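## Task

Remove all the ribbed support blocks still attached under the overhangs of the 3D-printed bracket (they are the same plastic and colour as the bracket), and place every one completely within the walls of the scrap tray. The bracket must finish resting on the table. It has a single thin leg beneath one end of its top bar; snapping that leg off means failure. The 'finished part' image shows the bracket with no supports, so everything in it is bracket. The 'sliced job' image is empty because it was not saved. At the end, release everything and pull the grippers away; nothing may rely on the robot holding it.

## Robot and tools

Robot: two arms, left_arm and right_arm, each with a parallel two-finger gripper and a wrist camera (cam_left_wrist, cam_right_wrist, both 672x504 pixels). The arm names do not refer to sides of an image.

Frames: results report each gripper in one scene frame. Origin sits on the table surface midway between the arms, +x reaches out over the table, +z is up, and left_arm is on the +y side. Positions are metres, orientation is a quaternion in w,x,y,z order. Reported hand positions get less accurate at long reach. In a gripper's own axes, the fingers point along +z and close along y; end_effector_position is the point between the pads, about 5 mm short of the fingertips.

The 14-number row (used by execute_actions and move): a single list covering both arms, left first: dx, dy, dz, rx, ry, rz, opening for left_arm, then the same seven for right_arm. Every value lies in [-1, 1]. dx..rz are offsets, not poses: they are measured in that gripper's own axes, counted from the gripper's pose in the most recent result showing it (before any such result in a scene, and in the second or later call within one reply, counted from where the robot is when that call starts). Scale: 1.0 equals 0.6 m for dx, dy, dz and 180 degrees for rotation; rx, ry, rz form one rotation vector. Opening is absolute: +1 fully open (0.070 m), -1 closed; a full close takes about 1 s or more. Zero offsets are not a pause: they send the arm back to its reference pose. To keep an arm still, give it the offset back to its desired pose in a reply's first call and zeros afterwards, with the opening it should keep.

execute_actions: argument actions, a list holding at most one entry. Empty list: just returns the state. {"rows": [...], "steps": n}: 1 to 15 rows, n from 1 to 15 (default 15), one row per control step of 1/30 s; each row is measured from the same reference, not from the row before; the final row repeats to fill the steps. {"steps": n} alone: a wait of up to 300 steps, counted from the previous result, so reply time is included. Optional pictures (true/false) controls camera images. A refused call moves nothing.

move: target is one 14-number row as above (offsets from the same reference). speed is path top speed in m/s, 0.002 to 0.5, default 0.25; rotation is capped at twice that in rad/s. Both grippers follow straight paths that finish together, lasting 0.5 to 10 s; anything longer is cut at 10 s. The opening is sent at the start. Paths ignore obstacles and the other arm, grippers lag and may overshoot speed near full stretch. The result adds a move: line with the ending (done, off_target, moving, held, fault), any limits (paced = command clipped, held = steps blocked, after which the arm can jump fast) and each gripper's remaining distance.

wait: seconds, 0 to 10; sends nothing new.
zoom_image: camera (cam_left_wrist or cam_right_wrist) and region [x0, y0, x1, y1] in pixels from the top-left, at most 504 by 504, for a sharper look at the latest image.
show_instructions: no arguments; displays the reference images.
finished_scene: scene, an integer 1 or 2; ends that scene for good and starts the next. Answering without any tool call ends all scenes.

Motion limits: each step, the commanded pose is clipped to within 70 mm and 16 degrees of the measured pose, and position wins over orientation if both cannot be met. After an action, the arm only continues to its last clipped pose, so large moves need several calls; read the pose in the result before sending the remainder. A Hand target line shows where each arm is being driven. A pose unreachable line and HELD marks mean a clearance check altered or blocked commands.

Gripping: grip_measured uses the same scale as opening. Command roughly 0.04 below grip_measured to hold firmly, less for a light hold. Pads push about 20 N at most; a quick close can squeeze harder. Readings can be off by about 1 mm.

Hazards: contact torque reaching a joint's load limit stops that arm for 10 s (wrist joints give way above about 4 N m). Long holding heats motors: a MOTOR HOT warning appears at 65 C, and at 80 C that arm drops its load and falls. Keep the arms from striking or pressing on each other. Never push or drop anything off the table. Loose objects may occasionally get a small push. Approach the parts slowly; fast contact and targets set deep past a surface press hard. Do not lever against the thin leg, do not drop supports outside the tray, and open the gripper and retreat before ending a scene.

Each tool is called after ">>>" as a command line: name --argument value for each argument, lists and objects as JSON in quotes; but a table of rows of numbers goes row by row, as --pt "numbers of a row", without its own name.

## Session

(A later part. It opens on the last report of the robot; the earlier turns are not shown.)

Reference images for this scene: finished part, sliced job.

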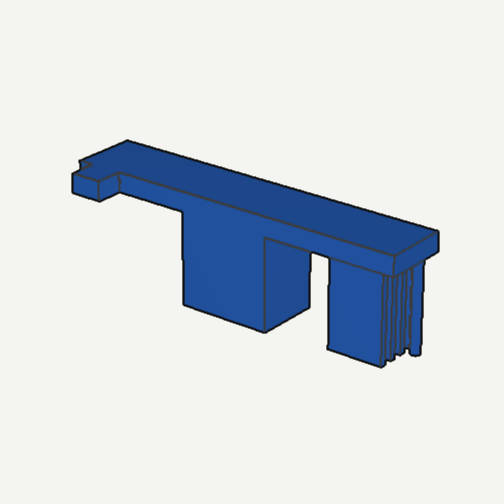

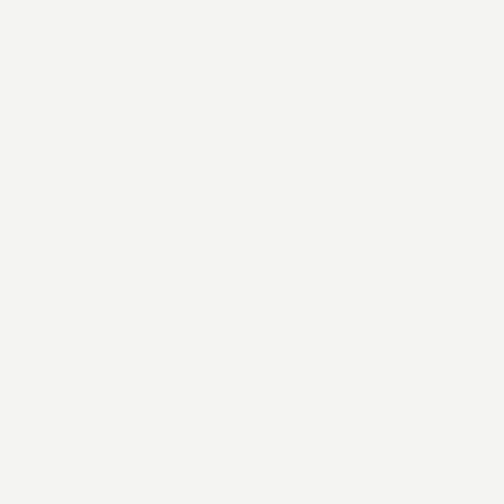

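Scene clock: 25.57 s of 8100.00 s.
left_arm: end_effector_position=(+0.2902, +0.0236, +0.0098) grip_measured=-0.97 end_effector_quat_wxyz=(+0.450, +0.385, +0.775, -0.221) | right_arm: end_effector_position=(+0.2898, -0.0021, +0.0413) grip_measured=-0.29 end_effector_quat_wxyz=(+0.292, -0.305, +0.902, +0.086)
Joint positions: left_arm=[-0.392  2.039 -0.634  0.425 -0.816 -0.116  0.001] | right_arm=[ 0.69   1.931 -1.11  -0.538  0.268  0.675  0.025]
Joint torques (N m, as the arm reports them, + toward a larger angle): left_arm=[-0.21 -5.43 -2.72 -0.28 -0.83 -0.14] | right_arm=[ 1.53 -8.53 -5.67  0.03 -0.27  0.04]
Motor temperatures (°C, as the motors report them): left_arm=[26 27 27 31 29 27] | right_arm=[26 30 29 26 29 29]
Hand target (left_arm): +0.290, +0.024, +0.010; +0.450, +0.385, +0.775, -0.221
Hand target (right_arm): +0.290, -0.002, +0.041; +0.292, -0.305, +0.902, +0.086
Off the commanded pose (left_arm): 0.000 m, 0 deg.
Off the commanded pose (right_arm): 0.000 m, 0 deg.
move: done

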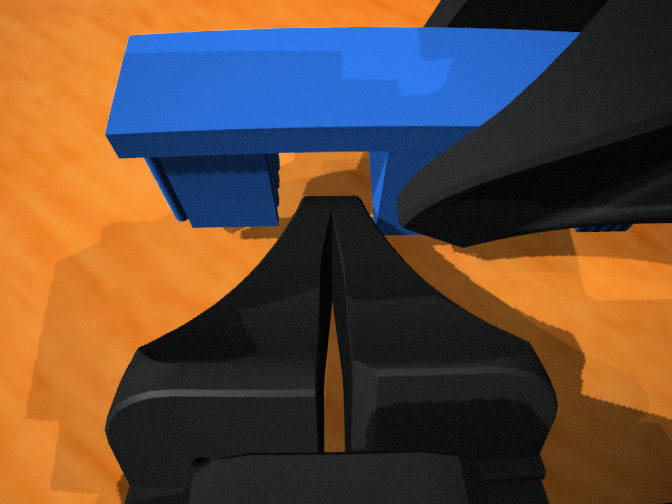

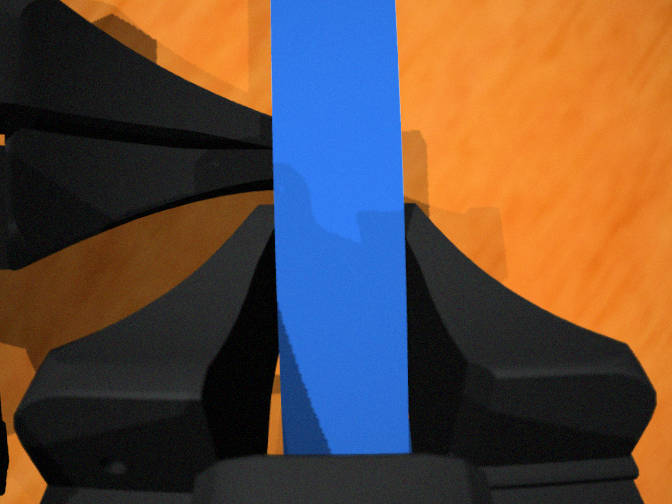

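>>> move --target '[0.033,0,-0.058,0,0,0,-1,0,0,0,0,0,0,-0.5]' --speed 0.1

>>> move --target '[0,-0.108,0,0,0,0,-0.4,0,0,0,0,0,0,-0.5]' --speed 0.1

>>> execute_actions --actions '[]' --pictures false

Scene clock: 32.40 s of 8100.00 s.
left_arm: end_effector_position=(+0.2648, +0.0555, +0.0092) grip_measured=-0.97 end_effector_quat_wxyz=(+0.449, +0.385, +0.775, -0.222) | right_arm: end_effector_position=(+0.2898, -0.0021, +0.0412) grip_measured=-0.29 end_effector_quat_wxyz=(+0.292, -0.305, +0.902, +0.086)
Joint positions: left_arm=[-0.326  1.992 -0.476  0.461 -0.921 -0.072  0.001] | right_arm=[ 0.69   1.931 -1.11  -0.538  0.268  0.675  0.025]
Joint torques (N m, as the arm reports them, + toward a larger angle): left_arm=[-0.4  -5.16 -2.75 -0.13 -0.85  0.07] | right_arm=[ 1.16 -7.58 -5.02  0.02 -0.37  0.03]
Motor temperatures (°C, as the motors report them): left_arm=[26 27 27 31 29 27] | right_arm=[26 31 29 26 29 29]
Hand target (left_arm): +0.265, +0.055, +0.010; +0.449, +0.385, +0.775, -0.222
Hand target (right_arm): +0.290, -0.002, +0.041; +0.292, -0.305, +0.902, +0.086
Off the commanded pose (left_arm): 0.001 m, 0 deg.
Off the commanded pose (right_arm): 0.000 m, 0 deg.
After step 90, 3.10 s passed at rest.
move: done

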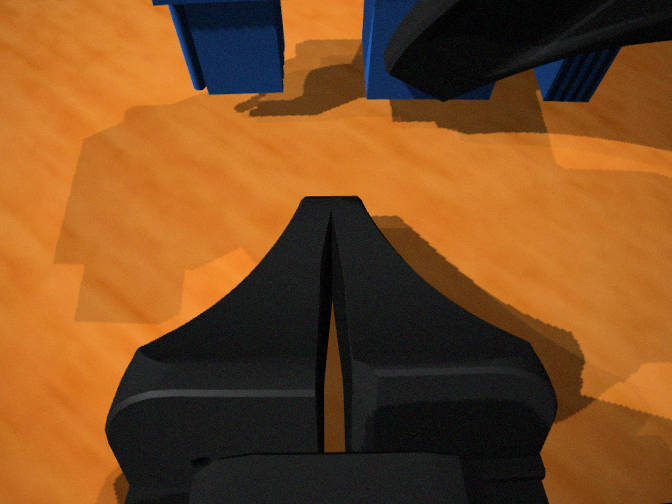

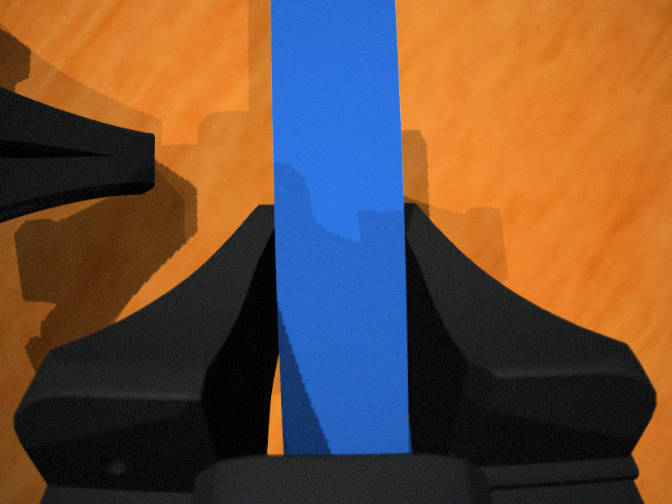

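Scene clock: 33.37 s of 8100.00 s.
left_arm: end_effector_position=(+0.2140, +0.0166, +0.0094) grip_measured=-0.40 end_effector_quat_wxyz=(+0.449, +0.386, +0.775, -0.221) | right_arm: end_effector_position=(+0.2898, -0.0021, +0.0412) grip_measured=-0.29 end_effector_quat_wxyz=(+0.292, -0.305, +0.902, +0.086)
Joint positions: left_arm=[-0.639  1.973 -0.408  0.113 -0.955 -0.007  0.021] | right_arm=[ 0.69   1.931 -1.11  -0.538  0.268  0.675  0.025]
Joint torques (N m, as the arm reports them, + toward a larger angle): left_arm=[ 0.43 -5.24 -0.91  0.09 -1.14  0.17] | right_arm=[ 1.15 -7.58 -5.02  0.01 -0.37  0.03]
Motor temperatures (°C, as the motors report them): left_arm=[26 27 27 31 29 27] | right_arm=[26 31 29 26 29 29]
Hand target (left_arm): +0.214, +0.017, +0.009; +0.449, +0.386, +0.775, -0.221
Hand target (right_arm): +0.290, -0.002, +0.041; +0.292, -0.305, +0.902, +0.086
Off the commanded pose (left_arm): 0.001 m, 0 deg.
Off the commanded pose (right_arm): 0.000 m, 0 deg.
move: done

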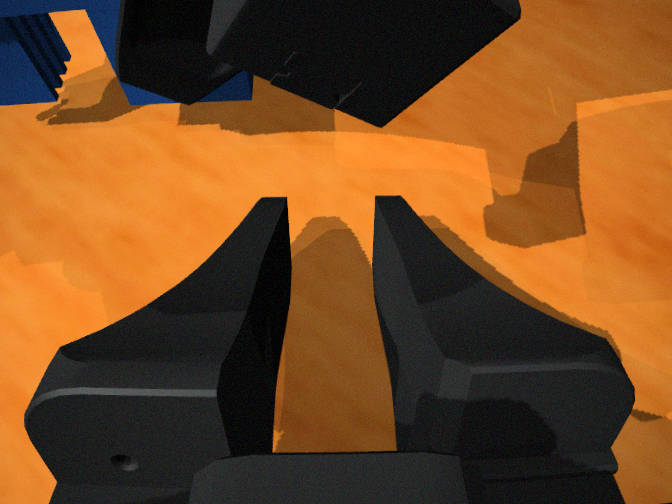

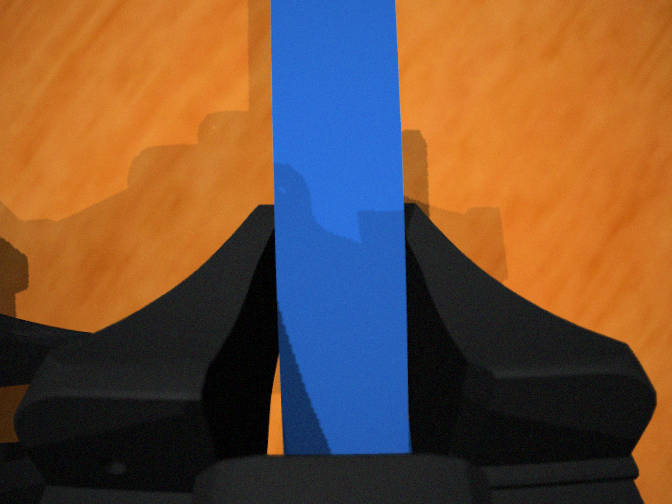

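Scene clock: 33.37 s of 8100.00 s.
left_arm: end_effector_position=(+0.2140, +0.0166, +0.0094) grip_measured=-0.40 end_effector_quat_wxyz=(+0.449, +0.386, +0.775, -0.221) | right_arm: end_effector_position=(+0.2898, -0.0021, +0.0412) grip_measured=-0.29 end_effector_quat_wxyz=(+0.292, -0.305, +0.902, +0.086)
Joint positions: left_arm=[-0.639  1.973 -0.408  0.113 -0.955 -0.007  0.021] | right_arm=[ 0.69   1.931 -1.11  -0.538  0.268  0.675  0.025]
Joint torques (N m, as the arm reports them, + toward a larger angle): left_arm=[ 0.43 -5.24 -0.91  0.09 -1.14  0.17] | right_arm=[ 1.15 -7.58 -5.02  0.01 -0.37  0.03]
Motor temperatures (°C, as the motors report them): left_arm=[26 27 27 31 29 27] | right_arm=[26 31 29 26 29 29]
Hand target (left_arm): +0.214, +0.017, +0.009; +0.449, +0.386, +0.775, -0.221
Hand target (right_arm): +0.290, -0.002, +0.041; +0.292, -0.305, +0.902, +0.086
Off the commanded pose (left_arm): 0.001 m, 0 deg.
Off the commanded pose (right_arm): 0.000 m, 0 deg.

>>> move --target '[0.02,0,-0.035,0,0,0,-0.4,0.0135,0,0.019,0,0,0,-0.5]' --speed 0.04

>>> move --target '[0,0,0,0,0,0,-0.4,0,0,0,0,0,0,-0.1]'

>>> move --target '[0,0,0,0,0,0,-0.4,-0.005,0,-0.007,0,0.24,0,-0.1]'

Scene clock: 35.57 s of 8100.00 s.
left_arm: end_effector_position=(+0.1988, +0.0360, +0.0092) grip_measured=-0.40 end_effector_quat_wxyz=(+0.449, +0.385, +0.775, -0.221) | right_arm: end_effector_position=(+0.2899, -0.0026, +0.0268) grip_measured=-0.29 end_effector_quat_wxyz=(+0.292, -0.305, +0.902, +0.085)
Joint positions: left_arm=[-0.624  1.954 -0.31   0.122 -1.035  0.002  0.021] | right_arm=[ 0.688  1.962 -1.091 -0.645  0.226  0.785  0.025]
Joint torques (N m, as the arm reports them, + toward a larger angle): left_arm=[ 0.51 -4.63 -1.41  0.07 -0.92  0.27] | right_arm=[ 0.4  -8.08 -4.17  0.03 -0.33  0.15]
Motor temperatures (°C, as the motors report them): left_arm=[26 27 27 31 29 27] | right_arm=[26 31 29 26 29 29]
Hand target (left_arm): +0.199, +0.036, +0.009; +0.449, +0.385, +0.775, -0.221
Hand target (right_arm): +0.290, -0.003, +0.027; +0.292, -0.305, +0.902, +0.086
Off the commanded pose (left_arm): 0.001 m, 0 deg.
Off the commanded pose (right_arm): 0.000 m, 0 deg.
move: done

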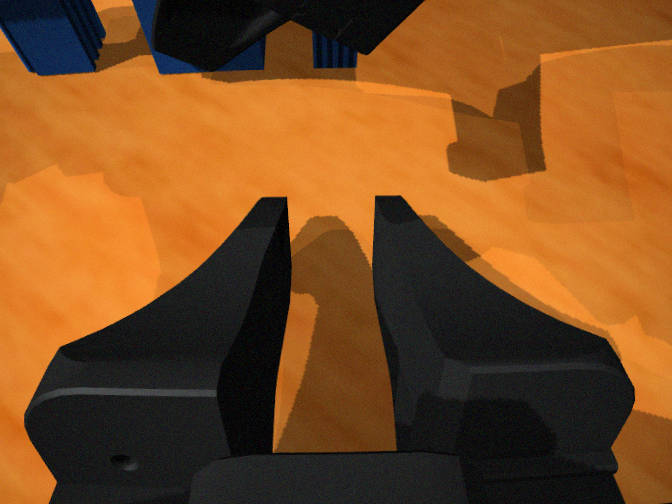

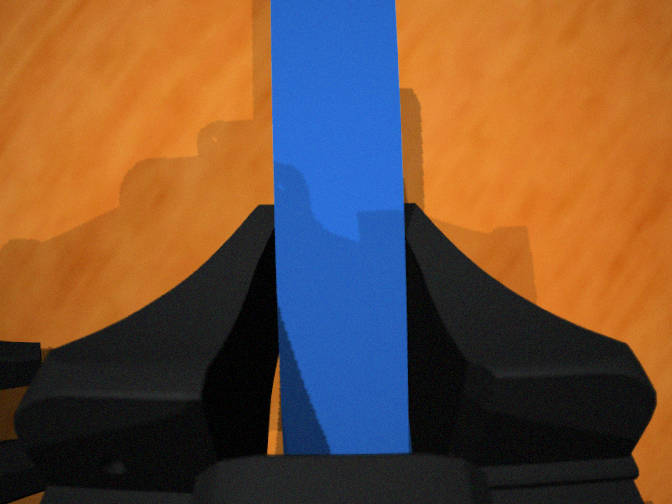

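Scene clock: 36.07 s of 8100.00 s.
left_arm: end_effector_position=(+0.1988, +0.0360, +0.0091) grip_measured=-0.40 end_effector_quat_wxyz=(+0.449, +0.385, +0.775, -0.221) | right_arm: end_effector_position=(+0.2899, -0.0026, +0.0268) grip_measured=-0.10 end_effector_quat_wxyz=(+0.292, -0.305, +0.902, +0.085)
Joint positions: left_arm=[-0.624  1.954 -0.31   0.122 -1.035  0.002  0.021] | right_arm=[ 0.688  1.963 -1.091 -0.645  0.226  0.785  0.031]
Joint torques (N m, as the arm reports them, + toward a larger angle): left_arm=[ 0.43 -4.81 -1.11  0.07 -1.01  0.28] | right_arm=[ 0.35 -7.98 -4.05  0.   -0.31  0.18]
Motor temperatures (°C, as the motors report them): left_arm=[26 27 27 31 29 27] | right_arm=[26 31 29 26 29 29]
Hand target (left_arm): +0.199, +0.036, +0.009; +0.449, +0.385, +0.775, -0.221
Hand target (right_arm): +0.290, -0.003, +0.027; +0.292, -0.305, +0.902, +0.085
Off the commanded pose (left_arm): 0.000 m, 0 deg.
Off the commanded pose (right_arm): 0.000 m, 0 deg.
move: done

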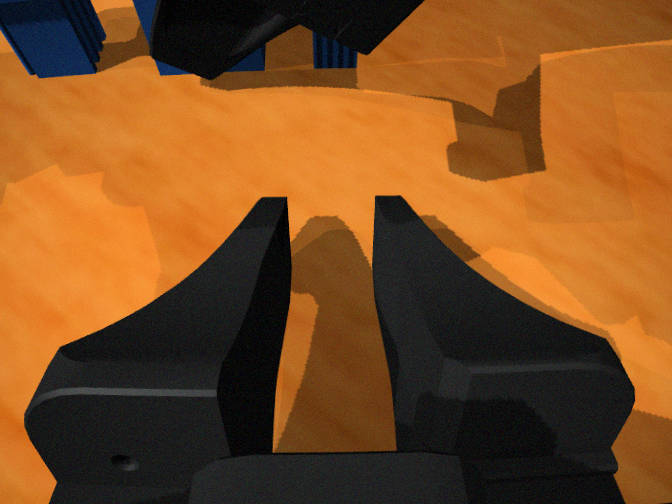

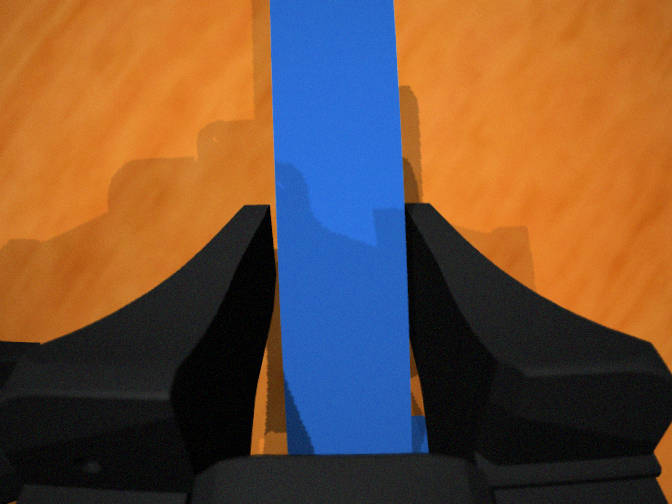

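Scene clock: 37.90 s of 8100.00 s.
left_arm: end_effector_position=(+0.1988, +0.0360, +0.0091) grip_measured=-0.40 end_effector_quat_wxyz=(+0.449, +0.385, +0.775, -0.221) | right_arm: end_effector_position=(+0.2896, -0.0031, +0.0304) grip_measured=-0.10 end_effector_quat_wxyz=(+0.011, -0.316, +0.949, +0.002)
Joint positions: left_arm=[-0.624  1.954 -0.31   0.122 -1.035  0.002  0.021] | right_arm=[ 0.626  2.276 -1.858 -0.006  1.217  0.143  0.032]
Joint torques (N m, as the arm reports them, + toward a larger angle): left_arm=[ 0.41 -4.57 -1.06  0.07 -0.99  0.28] | right_arm=[  0.47 -12.17  -4.12   0.14   0.05  -0.07]
Motor temperatures (°C, as the motors report them): left_arm=[26 27 27 31 29 27] | right_arm=[26 31 29 26 28 29]
Hand target (left_arm): +0.199, +0.036, +0.009; +0.449, +0.385, +0.775, -0.221
Hand target (right_arm): +0.290, -0.003, +0.031; +0.011, -0.316, +0.949, +0.003
Off the commanded pose (left_arm): 0.000 m, 0 deg.
Off the commanded pose (right_arm): 0.002 m, 9 deg.
joint sent to its limit (right arm) — the command would take joint 5 (wrist pitch) past its upper limit, so that joint was sent only as far as its limit.
move: off_target (right_arm)

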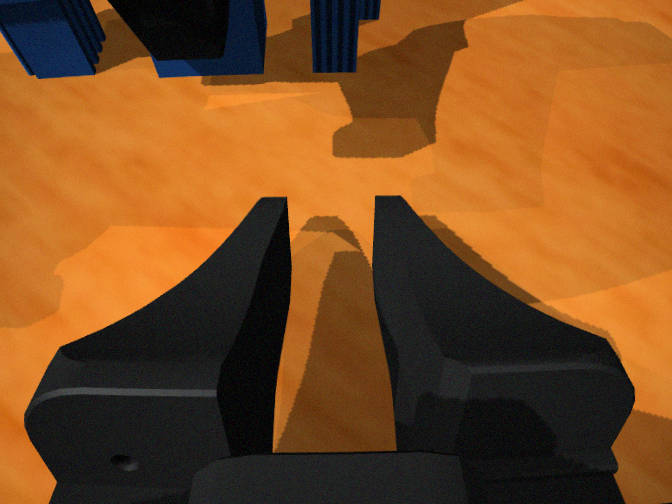

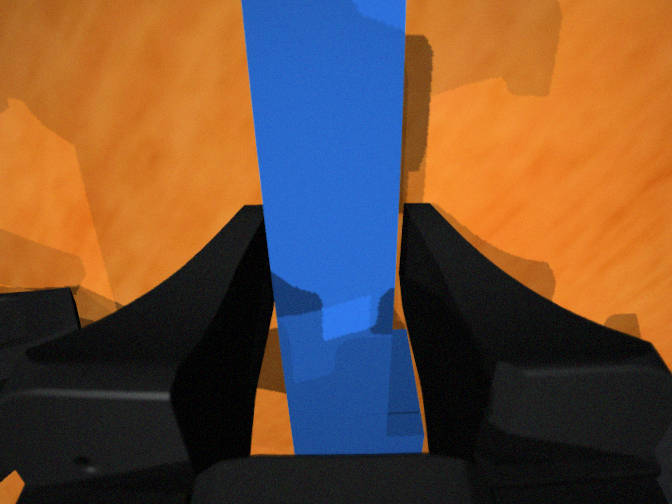

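E is present. Regrip, lift, approach.

>>> move --target '[-0.02,0,0.035,0,0,0,-0.45,0,0,0,0,0,0,-0.5]' --speed 0.1

>>> move --target '[-0.024,-0.001,0.04,0,0,0,-0.45,0,0,-0.016,0,0,0,-0.5]' --speed 0.04

Scene clock: 39.53 s of 8100.00 s.
left_arm: end_effector_position=(+0.2141, +0.0166, +0.0095) grip_measured=-0.45 end_effector_quat_wxyz=(+0.449, +0.386, +0.775, -0.221) | right_arm: end_effector_position=(+0.2896, -0.0031, +0.0307) grip_measured=-0.29 end_effector_quat_wxyz=(+0.011, -0.316, +0.949, +0.003)
Joint positions: left_arm=[-0.639  1.972 -0.408  0.113 -0.955 -0.007  0.019] | right_arm=[ 0.626  2.276 -1.857 -0.006  1.217  0.143  0.025]
Joint torques (N m, as the arm reports them, + toward a larger angle): left_arm=[-0.2  -4.36 -1.18 -0.22 -1.02 -0.15] | right_arm=[  0.88 -10.79  -4.8    0.07   0.08   0.04]
Motor temperatures (°C, as the motors report them): left_arm=[26 27 27 31 29 27] | right_arm=[26 31 29 26 28 29]
Hand target (left_arm): +0.214, +0.017, +0.009; +0.449, +0.386, +0.775, -0.220
Hand target (right_arm): +0.290, -0.003, +0.030; +0.011, -0.316, +0.949, +0.002
Off the commanded pose (left_arm): 0.001 m, 0 deg.
Off the commanded pose (right_arm): 0.000 m, 0 deg.
move: done

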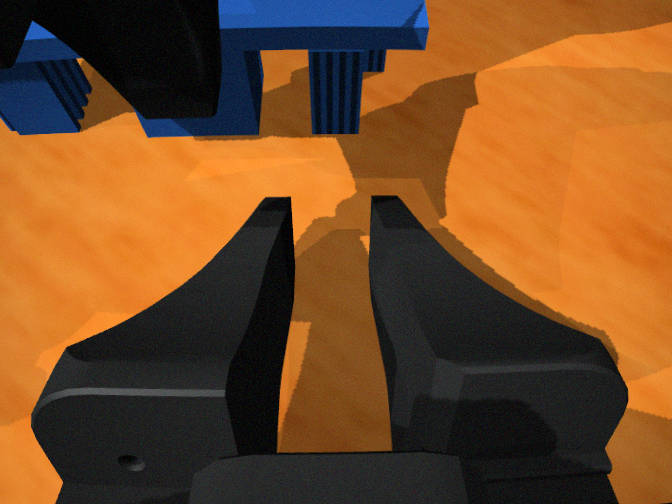

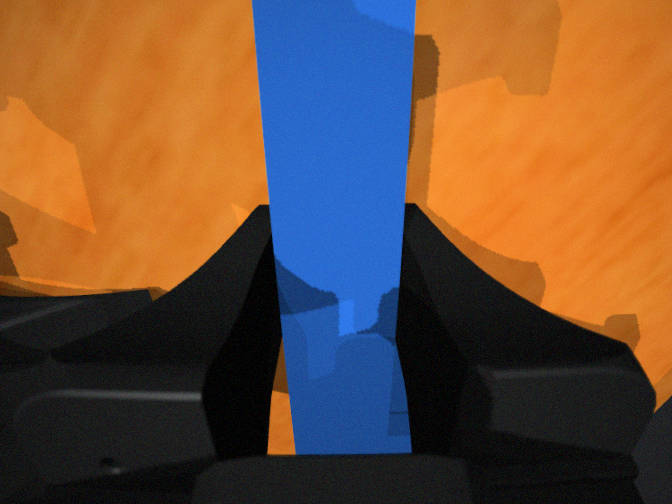

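Scene clock: 40.47 s of 8100.00 s.
left_arm: end_effector_position=(+0.2312, -0.0062, +0.0105) grip_measured=-0.45 end_effector_quat_wxyz=(+0.450, +0.386, +0.775, -0.220) | right_arm: end_effector_position=(+0.2894, -0.0033, +0.0403) grip_measured=-0.29 end_effector_quat_wxyz=(+0.019, -0.316, +0.948, +0.006)
Joint positions: left_arm=[-0.654  2.    -0.523  0.103 -0.868 -0.015  0.019] | right_arm=[ 0.626  2.25  -1.848 -0.006  1.217  0.143  0.025]
Joint torques (N m, as the arm reports them, + toward a larger angle): left_arm=[-0.21 -4.83 -1.79 -0.22 -0.96 -0.14] | right_arm=[  1.29 -11.82  -4.44   0.07   0.12   0.06]
Motor temperatures (°C, as the motors report them): left_arm=[26 27 27 31 29 27] | right_arm=[26 31 29 26 28 29]
Hand target (left_arm): +0.231, -0.006, +0.010; +0.449, +0.386, +0.775, -0.220
Hand target (right_arm): +0.289, -0.003, +0.040; +0.019, -0.316, +0.948, +0.006
Off the commanded pose (left_arm): 0.001 m, 0 deg.
Off the commanded pose (right_arm): 0.000 m, 1 deg.
joint sent to its limit (right arm) — the command would take joint 5 (wrist pitch) past its upper limit, so that joint was sent only as far as its limit.
move: done

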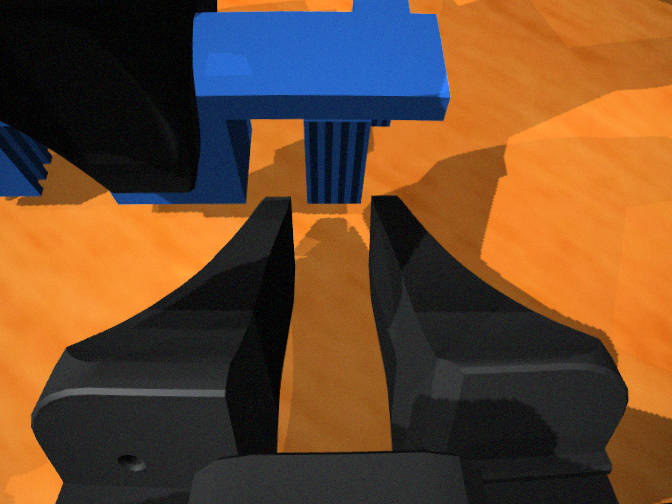

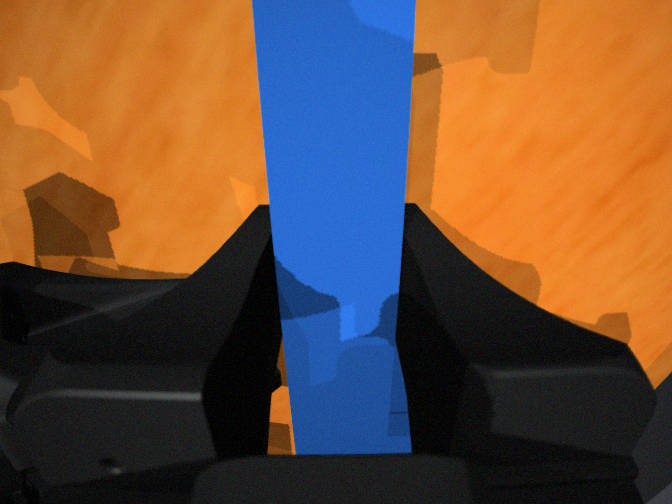

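>>> move --target '[-0.017,-0.002,0.02,0,0,0,-0.5,0,0,0,0,0,0,-0.5]' --speed 0.02

>>> move --target '[0,0,0,0,0,0,-0.8,0,0,0,0,0,0,-0.5]'

Scene clock: 42.20 s of 8100.00 s.
left_arm: end_effector_position=(+0.2399, -0.0192, +0.0136) grip_measured=-0.50 end_effector_quat_wxyz=(+0.450, +0.386, +0.775, -0.220) | right_arm: end_effector_position=(+0.2894, -0.0033, +0.0403) grip_measured=-0.29 end_effector_quat_wxyz=(+0.019, -0.316, +0.948, +0.006)
Joint positions: left_arm=[-0.665  2.007 -0.588  0.095 -0.811 -0.019  0.018] | right_arm=[ 0.626  2.25  -1.848 -0.006  1.217  0.143  0.025]
Joint torques (N m, as the arm reports them, + toward a larger angle): left_arm=[-0.17 -5.09 -2.51 -0.21 -0.92 -0.19] | right_arm=[  1.58 -11.22  -4.56   0.07   0.15   0.08]
Motor temperatures (°C, as the motors report them): left_arm=[26 27 27 31 29 27] | right_arm=[26 31 29 26 28 29]
Hand target (left_arm): +0.240, -0.019, +0.013; +0.450, +0.386, +0.775, -0.220
Hand target (right_arm): +0.289, -0.003, +0.040; +0.019, -0.316, +0.948, +0.006
Off the commanded pose (left_arm): 0.000 m, 0 deg.
Off the commanded pose (right_arm): 0.000 m, 0 deg.
move: done

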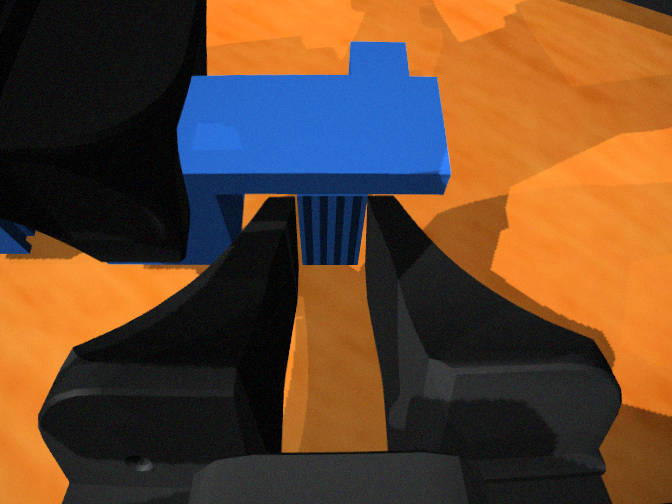

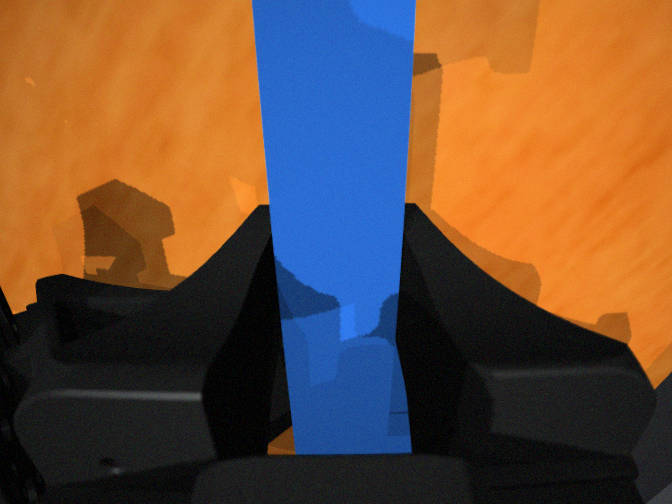

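Scene clock: 42.70 s of 8100.00 s.
left_arm: end_effector_position=(+0.2399, -0.0193, +0.0136) grip_measured=-0.59 end_effector_quat_wxyz=(+0.450, +0.386, +0.775, -0.220) | right_arm: end_effector_position=(+0.2893, -0.0034, +0.0403) grip_measured=-0.29 end_effector_quat_wxyz=(+0.019, -0.316, +0.948, +0.006)
Joint positions: left_arm=[-0.665  2.007 -0.588  0.095 -0.811 -0.019  0.014] | right_arm=[ 0.626  2.25  -1.848 -0.006  1.217  0.143  0.025]
Joint torques (N m, as the arm reports them, + toward a larger angle): left_arm=[-0.18 -5.03 -2.57 -0.11 -0.88 -0.17] | right_arm=[  1.56 -11.25  -4.92   0.08   0.12   0.09]
Motor temperatures (°C, as the motors report them): left_arm=[26 27 27 31 29 27] | right_arm=[26 31 29 26 28 29]
Hand target (left_arm): +0.240, -0.019, +0.014; +0.450, +0.386, +0.775, -0.220
Hand target (right_arm): +0.289, -0.003, +0.040; +0.019, -0.316, +0.948, +0.006
Off the commanded pose (left_arm): 0.000 m, 0 deg.
Off the commanded pose (right_arm): 0.000 m, 0 deg.
move: done

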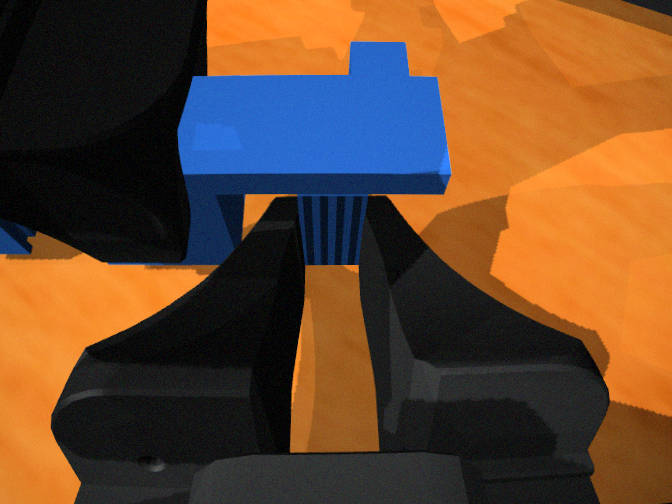

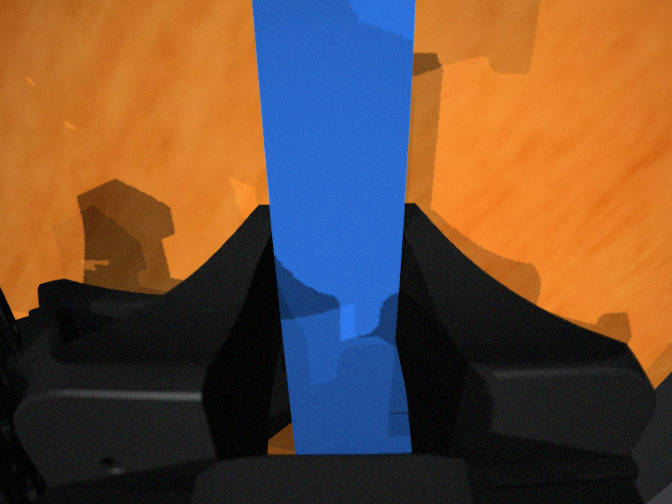

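>>> move --target '[0,0.002,0,0,0,0.05,-0.8,0,0,0,0,0,0,-0.5]' --speed 0.05

Scene clock: 45.17 s of 8100.00 s.
left_arm: end_effector_position=(+0.2409, -0.0181, +0.0130) grip_measured=-0.59 end_effector_quat_wxyz=(+0.465, +0.445, +0.743, -0.184) | right_arm: end_effector_position=(+0.2893, -0.0033, +0.0406) grip_measured=-0.29 end_effector_quat_wxyz=(+0.019, -0.316, +0.948, +0.007)
Joint positions: left_arm=[-0.659  2.008 -0.588  0.101 -0.81   0.137  0.015] | right_arm=[ 0.626  2.249 -1.848 -0.006  1.217  0.143  0.025]
Joint torques (N m, as the arm reports them, + toward a larger angle): left_arm=[-1.32 -7.58 -3.29  0.78 -2.11  0.43] | right_arm=[ 1.33 -8.92 -5.15 -0.21  0.09  0.08]
Motor temperatures (°C, as the motors report them): left_arm=[26 27 27 31 29 27] | right_arm=[26 31 29 26 28 29]
Hand target (left_arm): +0.241, -0.019, +0.014; +0.466, +0.445, +0.742, -0.184
Hand target (right_arm): +0.289, -0.003, +0.040; +0.019, -0.316, +0.948, +0.006
Off the commanded pose (left_arm): 0.001 m, 0 deg.
Off the commanded pose (right_arm): 0.000 m, 0 deg.
move: done

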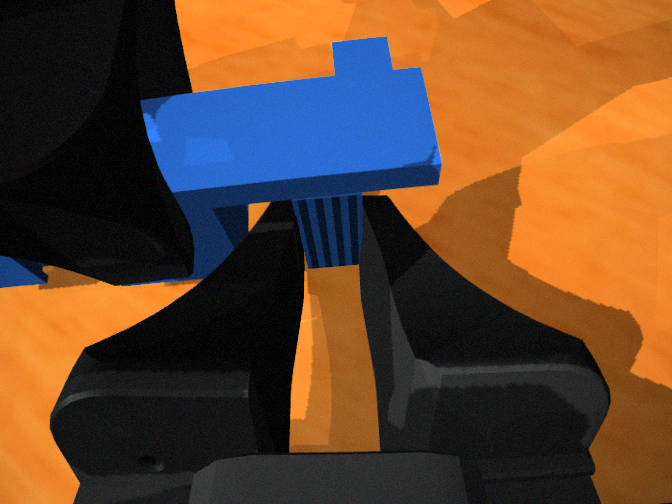

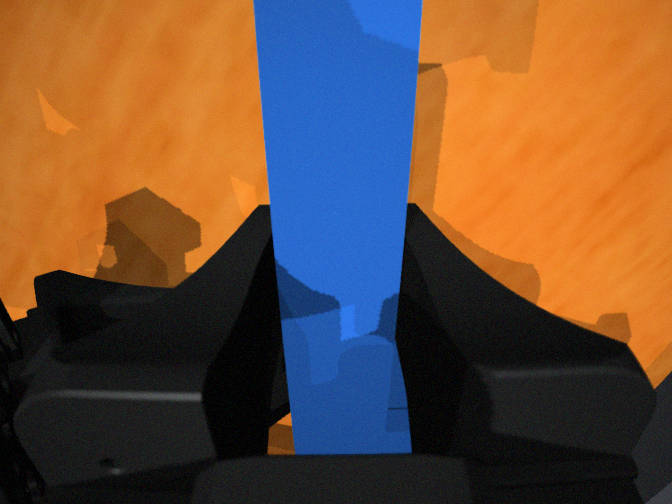

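Probably broken. Unroll and withdraw a bit.

>>> move --target '[0.014,-0.006,-0.02,0,0,-0.05,-0.8,0,0,0,0,0,0,-0.5]' --speed 0.05

Scene clock: 47.53 s of 8100.00 s.
left_arm: end_effector_position=(+0.2306, -0.0084, +0.0126) grip_measured=-0.61 end_effector_quat_wxyz=(+0.451, +0.385, +0.774, -0.221) | right_arm: end_effector_position=(+0.2890, -0.0034, +0.0396) grip_measured=-0.18 end_effector_quat_wxyz=(+0.018, -0.316, +0.949, +0.006)
Joint positions: left_arm=[-0.664  1.994 -0.527  0.091 -0.863 -0.014  0.014] | right_arm=[ 0.626  2.251 -1.848 -0.006  1.217  0.143  0.029]
Joint torques (N m, as the arm reports them, + toward a larger angle): left_arm=[-1.27 -2.48  4.11  0.28  1.41  0.05] | right_arm=[ -6.45 -12.62  -5.74  -2.72   0.1   -0.73]
Motor temperatures (°C, as the motors report them): left_arm=[26 27 27 31 29 27] | right_arm=[26 31 29 26 28 29]
Hand target (left_arm): +0.230, -0.008, +0.011; +0.449, +0.386, +0.775, -0.220
Hand target (right_arm): +0.289, -0.003, +0.041; +0.019, -0.316, +0.948, +0.007
Off the commanded pose (left_arm): 0.002 m, 0 deg.
Off the commanded pose (right_arm): 0.001 m, 0 deg.
move: done

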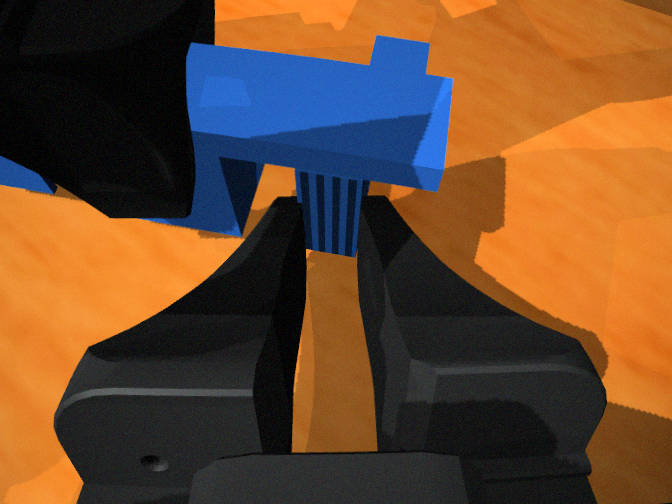

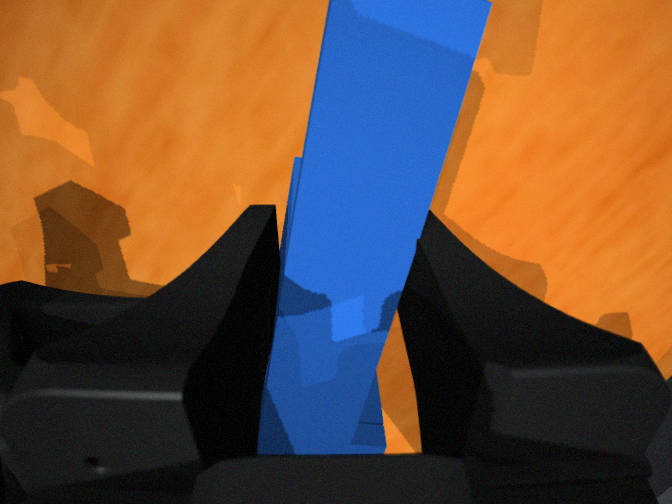

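Not broken. Return, regrip, and go the other way.

>>> move --target '[-0.008,0.002,0.014,0,0,0,-0.8,0,0,0,0,0,0,-0.5]' --speed 0.02

>>> move --target '[-0.006,0,0.011,0,0,0,-0.5,0,0,0,0,0,0,-0.5]' --speed 0.01

>>> move --target '[0,0,0,0,0,0,-0.8,0,0,0,0,0,0,-0.5]'

>>> move --target '[0,-0.01,0,0,0,-0.04,-0.8,0,0,0,0,0,0,-0.5]' --speed 0.04

Scene clock: 50.03 s of 8100.00 s.
left_arm: end_effector_position=(+0.2358, -0.0146, +0.0105) grip_measured=-0.64 end_effector_quat_wxyz=(+0.448, +0.387, +0.776, -0.220) | right_arm: end_effector_position=(+0.2910, -0.0041, +0.0412) grip_measured=-0.28 end_effector_quat_wxyz=(+0.021, -0.315, +0.949, +0.006)
Joint positions: left_arm=[-0.663  2.009 -0.565  0.097 -0.831 -0.017  0.013] | right_arm=[ 0.623  2.248 -1.849 -0.008  1.216  0.143  0.025]
Joint torques (N m, as the arm reports them, + toward a larger angle): left_arm=[ 1.58 -5.16 -2.65 -0.45 -0.92 -0.24] | right_arm=[  1.64 -10.69  -5.29   0.1    0.32   0.02]
Motor temperatures (°C, as the motors report them): left_arm=[26 27 27 31 29 27] | right_arm=[26 31 29 27 28 29]
Hand target (left_arm): +0.238, -0.015, +0.013; +0.451, +0.385, +0.774, -0.221
Hand target (right_arm): +0.289, -0.003, +0.040; +0.018, -0.316, +0.949, +0.006
Off the commanded pose (left_arm): 0.003 m, 1 deg.
Off the commanded pose (right_arm): 0.003 m, 0 deg.
move: done

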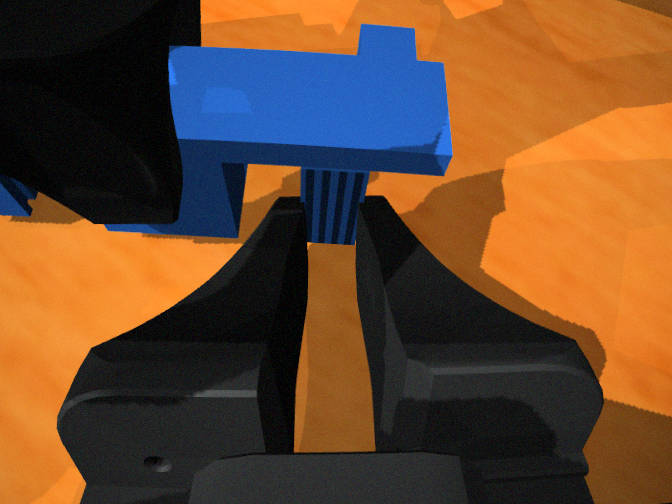

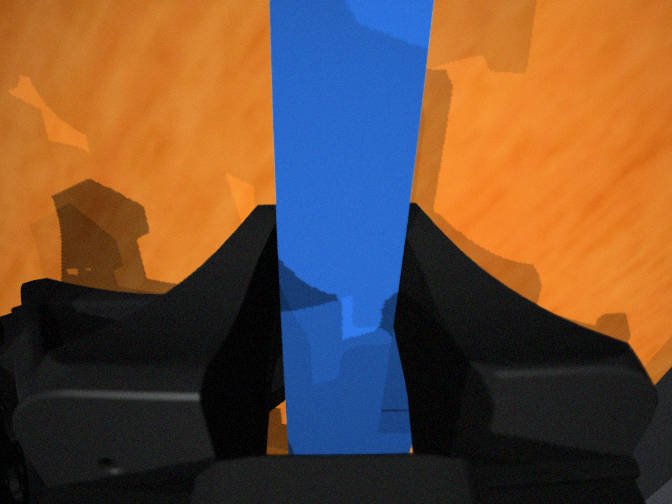

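Scene clock: 51.00 s of 8100.00 s.
left_arm: end_effector_position=(+0.2405, -0.0206, +0.0104) grip_measured=-0.50 end_effector_quat_wxyz=(+0.448, +0.387, +0.776, -0.220) | right_arm: end_effector_position=(+0.2911, -0.0041, +0.0414) grip_measured=-0.29 end_effector_quat_wxyz=(+0.021, -0.315, +0.949, +0.006)
Joint positions: left_arm=[-0.665  2.02  -0.596  0.096 -0.81  -0.019  0.017] | right_arm=[ 0.623  2.248 -1.85  -0.008  1.216  0.143  0.025]
Joint torques (N m, as the arm reports them, + toward a larger angle): left_arm=[-0.48 -5.24 -2.84 -0.24 -0.83 -0.19] | right_arm=[  1.86 -10.05  -5.28   0.2   -0.11  -0.04]
Motor temperatures (°C, as the motors report them): left_arm=[26 27 27 31 29 27] | right_arm=[26 31 29 27 28 29]
Hand target (left_arm): +0.240, -0.021, +0.010; +0.448, +0.387, +0.776, -0.220
Hand target (right_arm): +0.291, -0.004, +0.041; +0.021, -0.315, +0.949, +0.006
Off the commanded pose (left_arm): 0.000 m, 0 deg.
Off the commanded pose (right_arm): 0.000 m, 0 deg.
move: done

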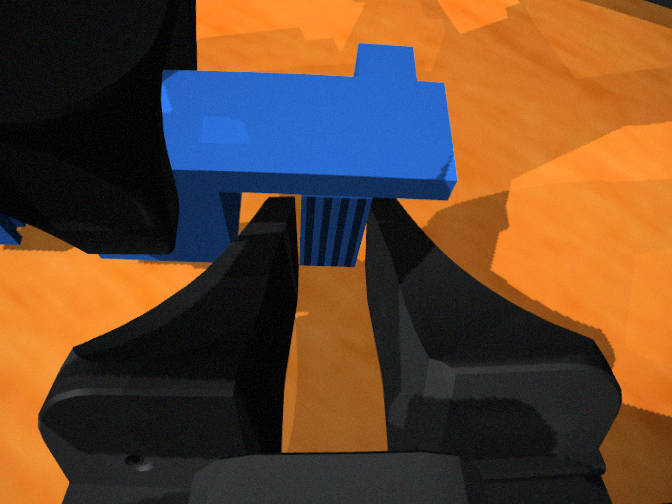

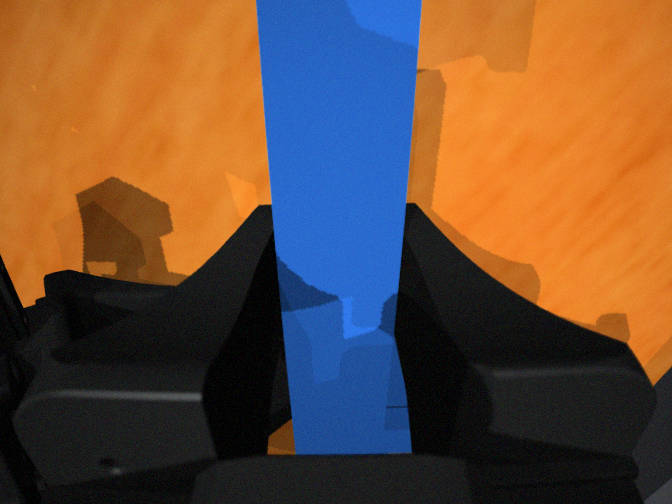

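Scene clock: 51.50 s of 8100.00 s.
left_arm: end_effector_position=(+0.2406, -0.0209, +0.0106) grip_measured=-0.59 end_effector_quat_wxyz=(+0.448, +0.387, +0.775, -0.220) | right_arm: end_effector_position=(+0.2911, -0.0040, +0.0410) grip_measured=-0.29 end_effector_quat_wxyz=(+0.021, -0.315, +0.949, +0.006)
Joint positions: left_arm=[-0.666  2.02  -0.597  0.096 -0.811 -0.019  0.014] | right_arm=[ 0.623  2.249 -1.85  -0.008  1.216  0.143  0.025]
Joint torques (N m, as the arm reports them, + toward a larger angle): left_arm=[ 0.44 -4.87 -2.42 -0.12 -0.59 -0.17] | right_arm=[  1.83 -11.7   -5.41   0.17   0.13  -0.04]
Motor temperatures (°C, as the motors report them): left_arm=[26 27 27 31 29 27] | right_arm=[26 31 29 27 28 29]
Hand target (left_arm): +0.241, -0.021, +0.010; +0.448, +0.387, +0.776, -0.220
Hand target (right_arm): +0.291, -0.004, +0.041; +0.021, -0.315, +0.949, +0.006
Off the commanded pose (left_arm): 0.000 m, 0 deg.
Off the commanded pose (right_arm): 0.000 m, 0 deg.
move: done

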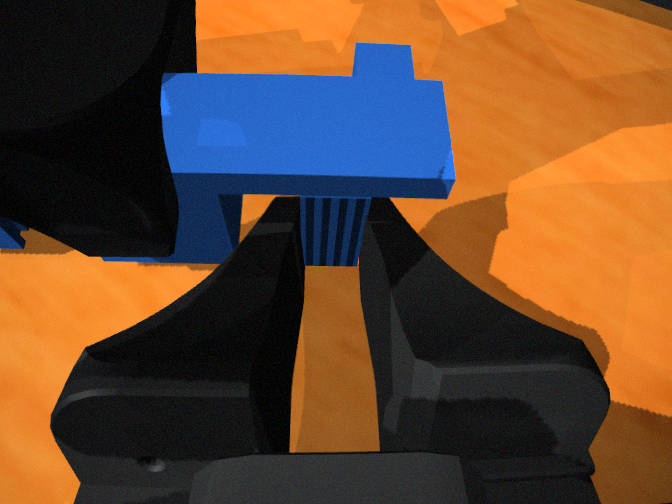

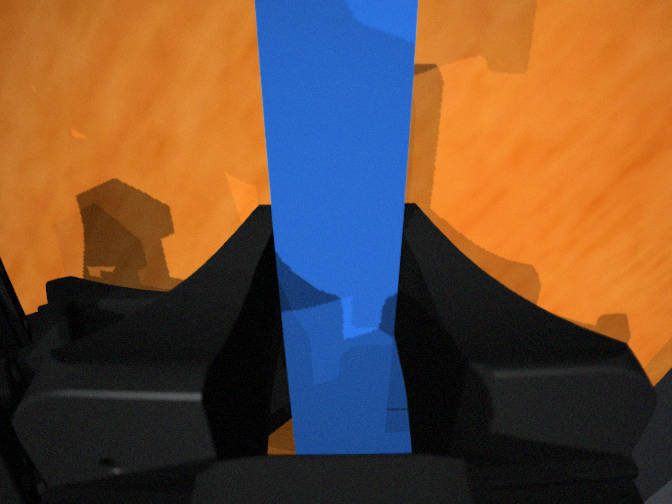

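Scene clock: 53.30 s of 8100.00 s.
left_arm: end_effector_position=(+0.2358, -0.0245, +0.0105) grip_measured=-0.59 end_effector_quat_wxyz=(+0.433, +0.337, +0.798, -0.248) | right_arm: end_effector_position=(+0.2912, -0.0039, +0.0413) grip_measured=-0.29 end_effector_quat_wxyz=(+0.021, -0.315, +0.949, +0.006)
Joint positions: left_arm=[-0.691  2.019 -0.595  0.066 -0.811 -0.137  0.014] | right_arm=[ 0.623  2.248 -1.85  -0.008  1.216  0.142  0.025]
Joint torques (N m, as the arm reports them, + toward a larger angle): left_arm=[-0.11 -6.13 -1.02 -0.2  -1.18  0.05] | right_arm=[  1.43 -11.14  -4.26   0.17   0.15   0.29]
Motor temperatures (°C, as the motors report them): left_arm=[26 27 27 31 29 27] | right_arm=[26 31 29 27 28 29]
Hand target (left_arm): +0.236, -0.025, +0.011; +0.433, +0.337, +0.798, -0.247
Hand target (right_arm): +0.291, -0.004, +0.041; +0.021, -0.315, +0.949, +0.006
Off the commanded pose (left_arm): 0.000 m, 0 deg.
Off the commanded pose (right_arm): 0.000 m, 0 deg.
move: done

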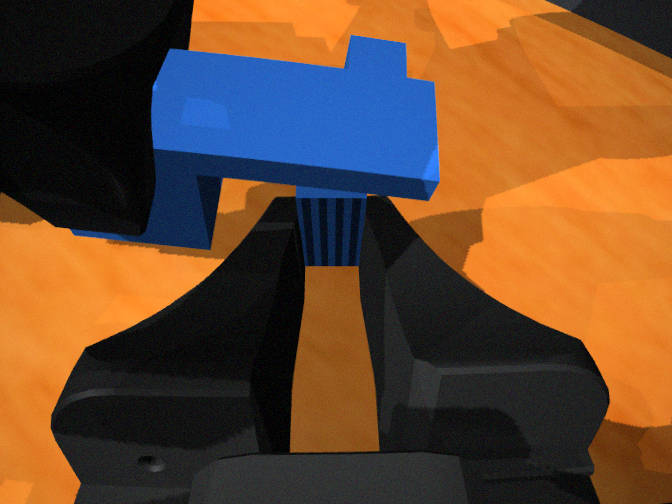

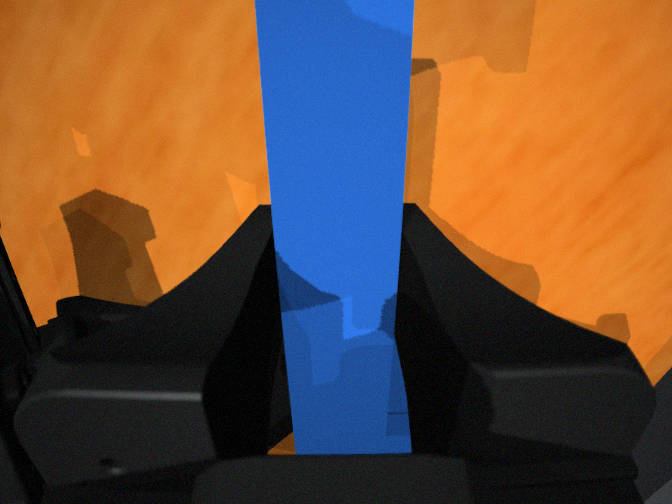

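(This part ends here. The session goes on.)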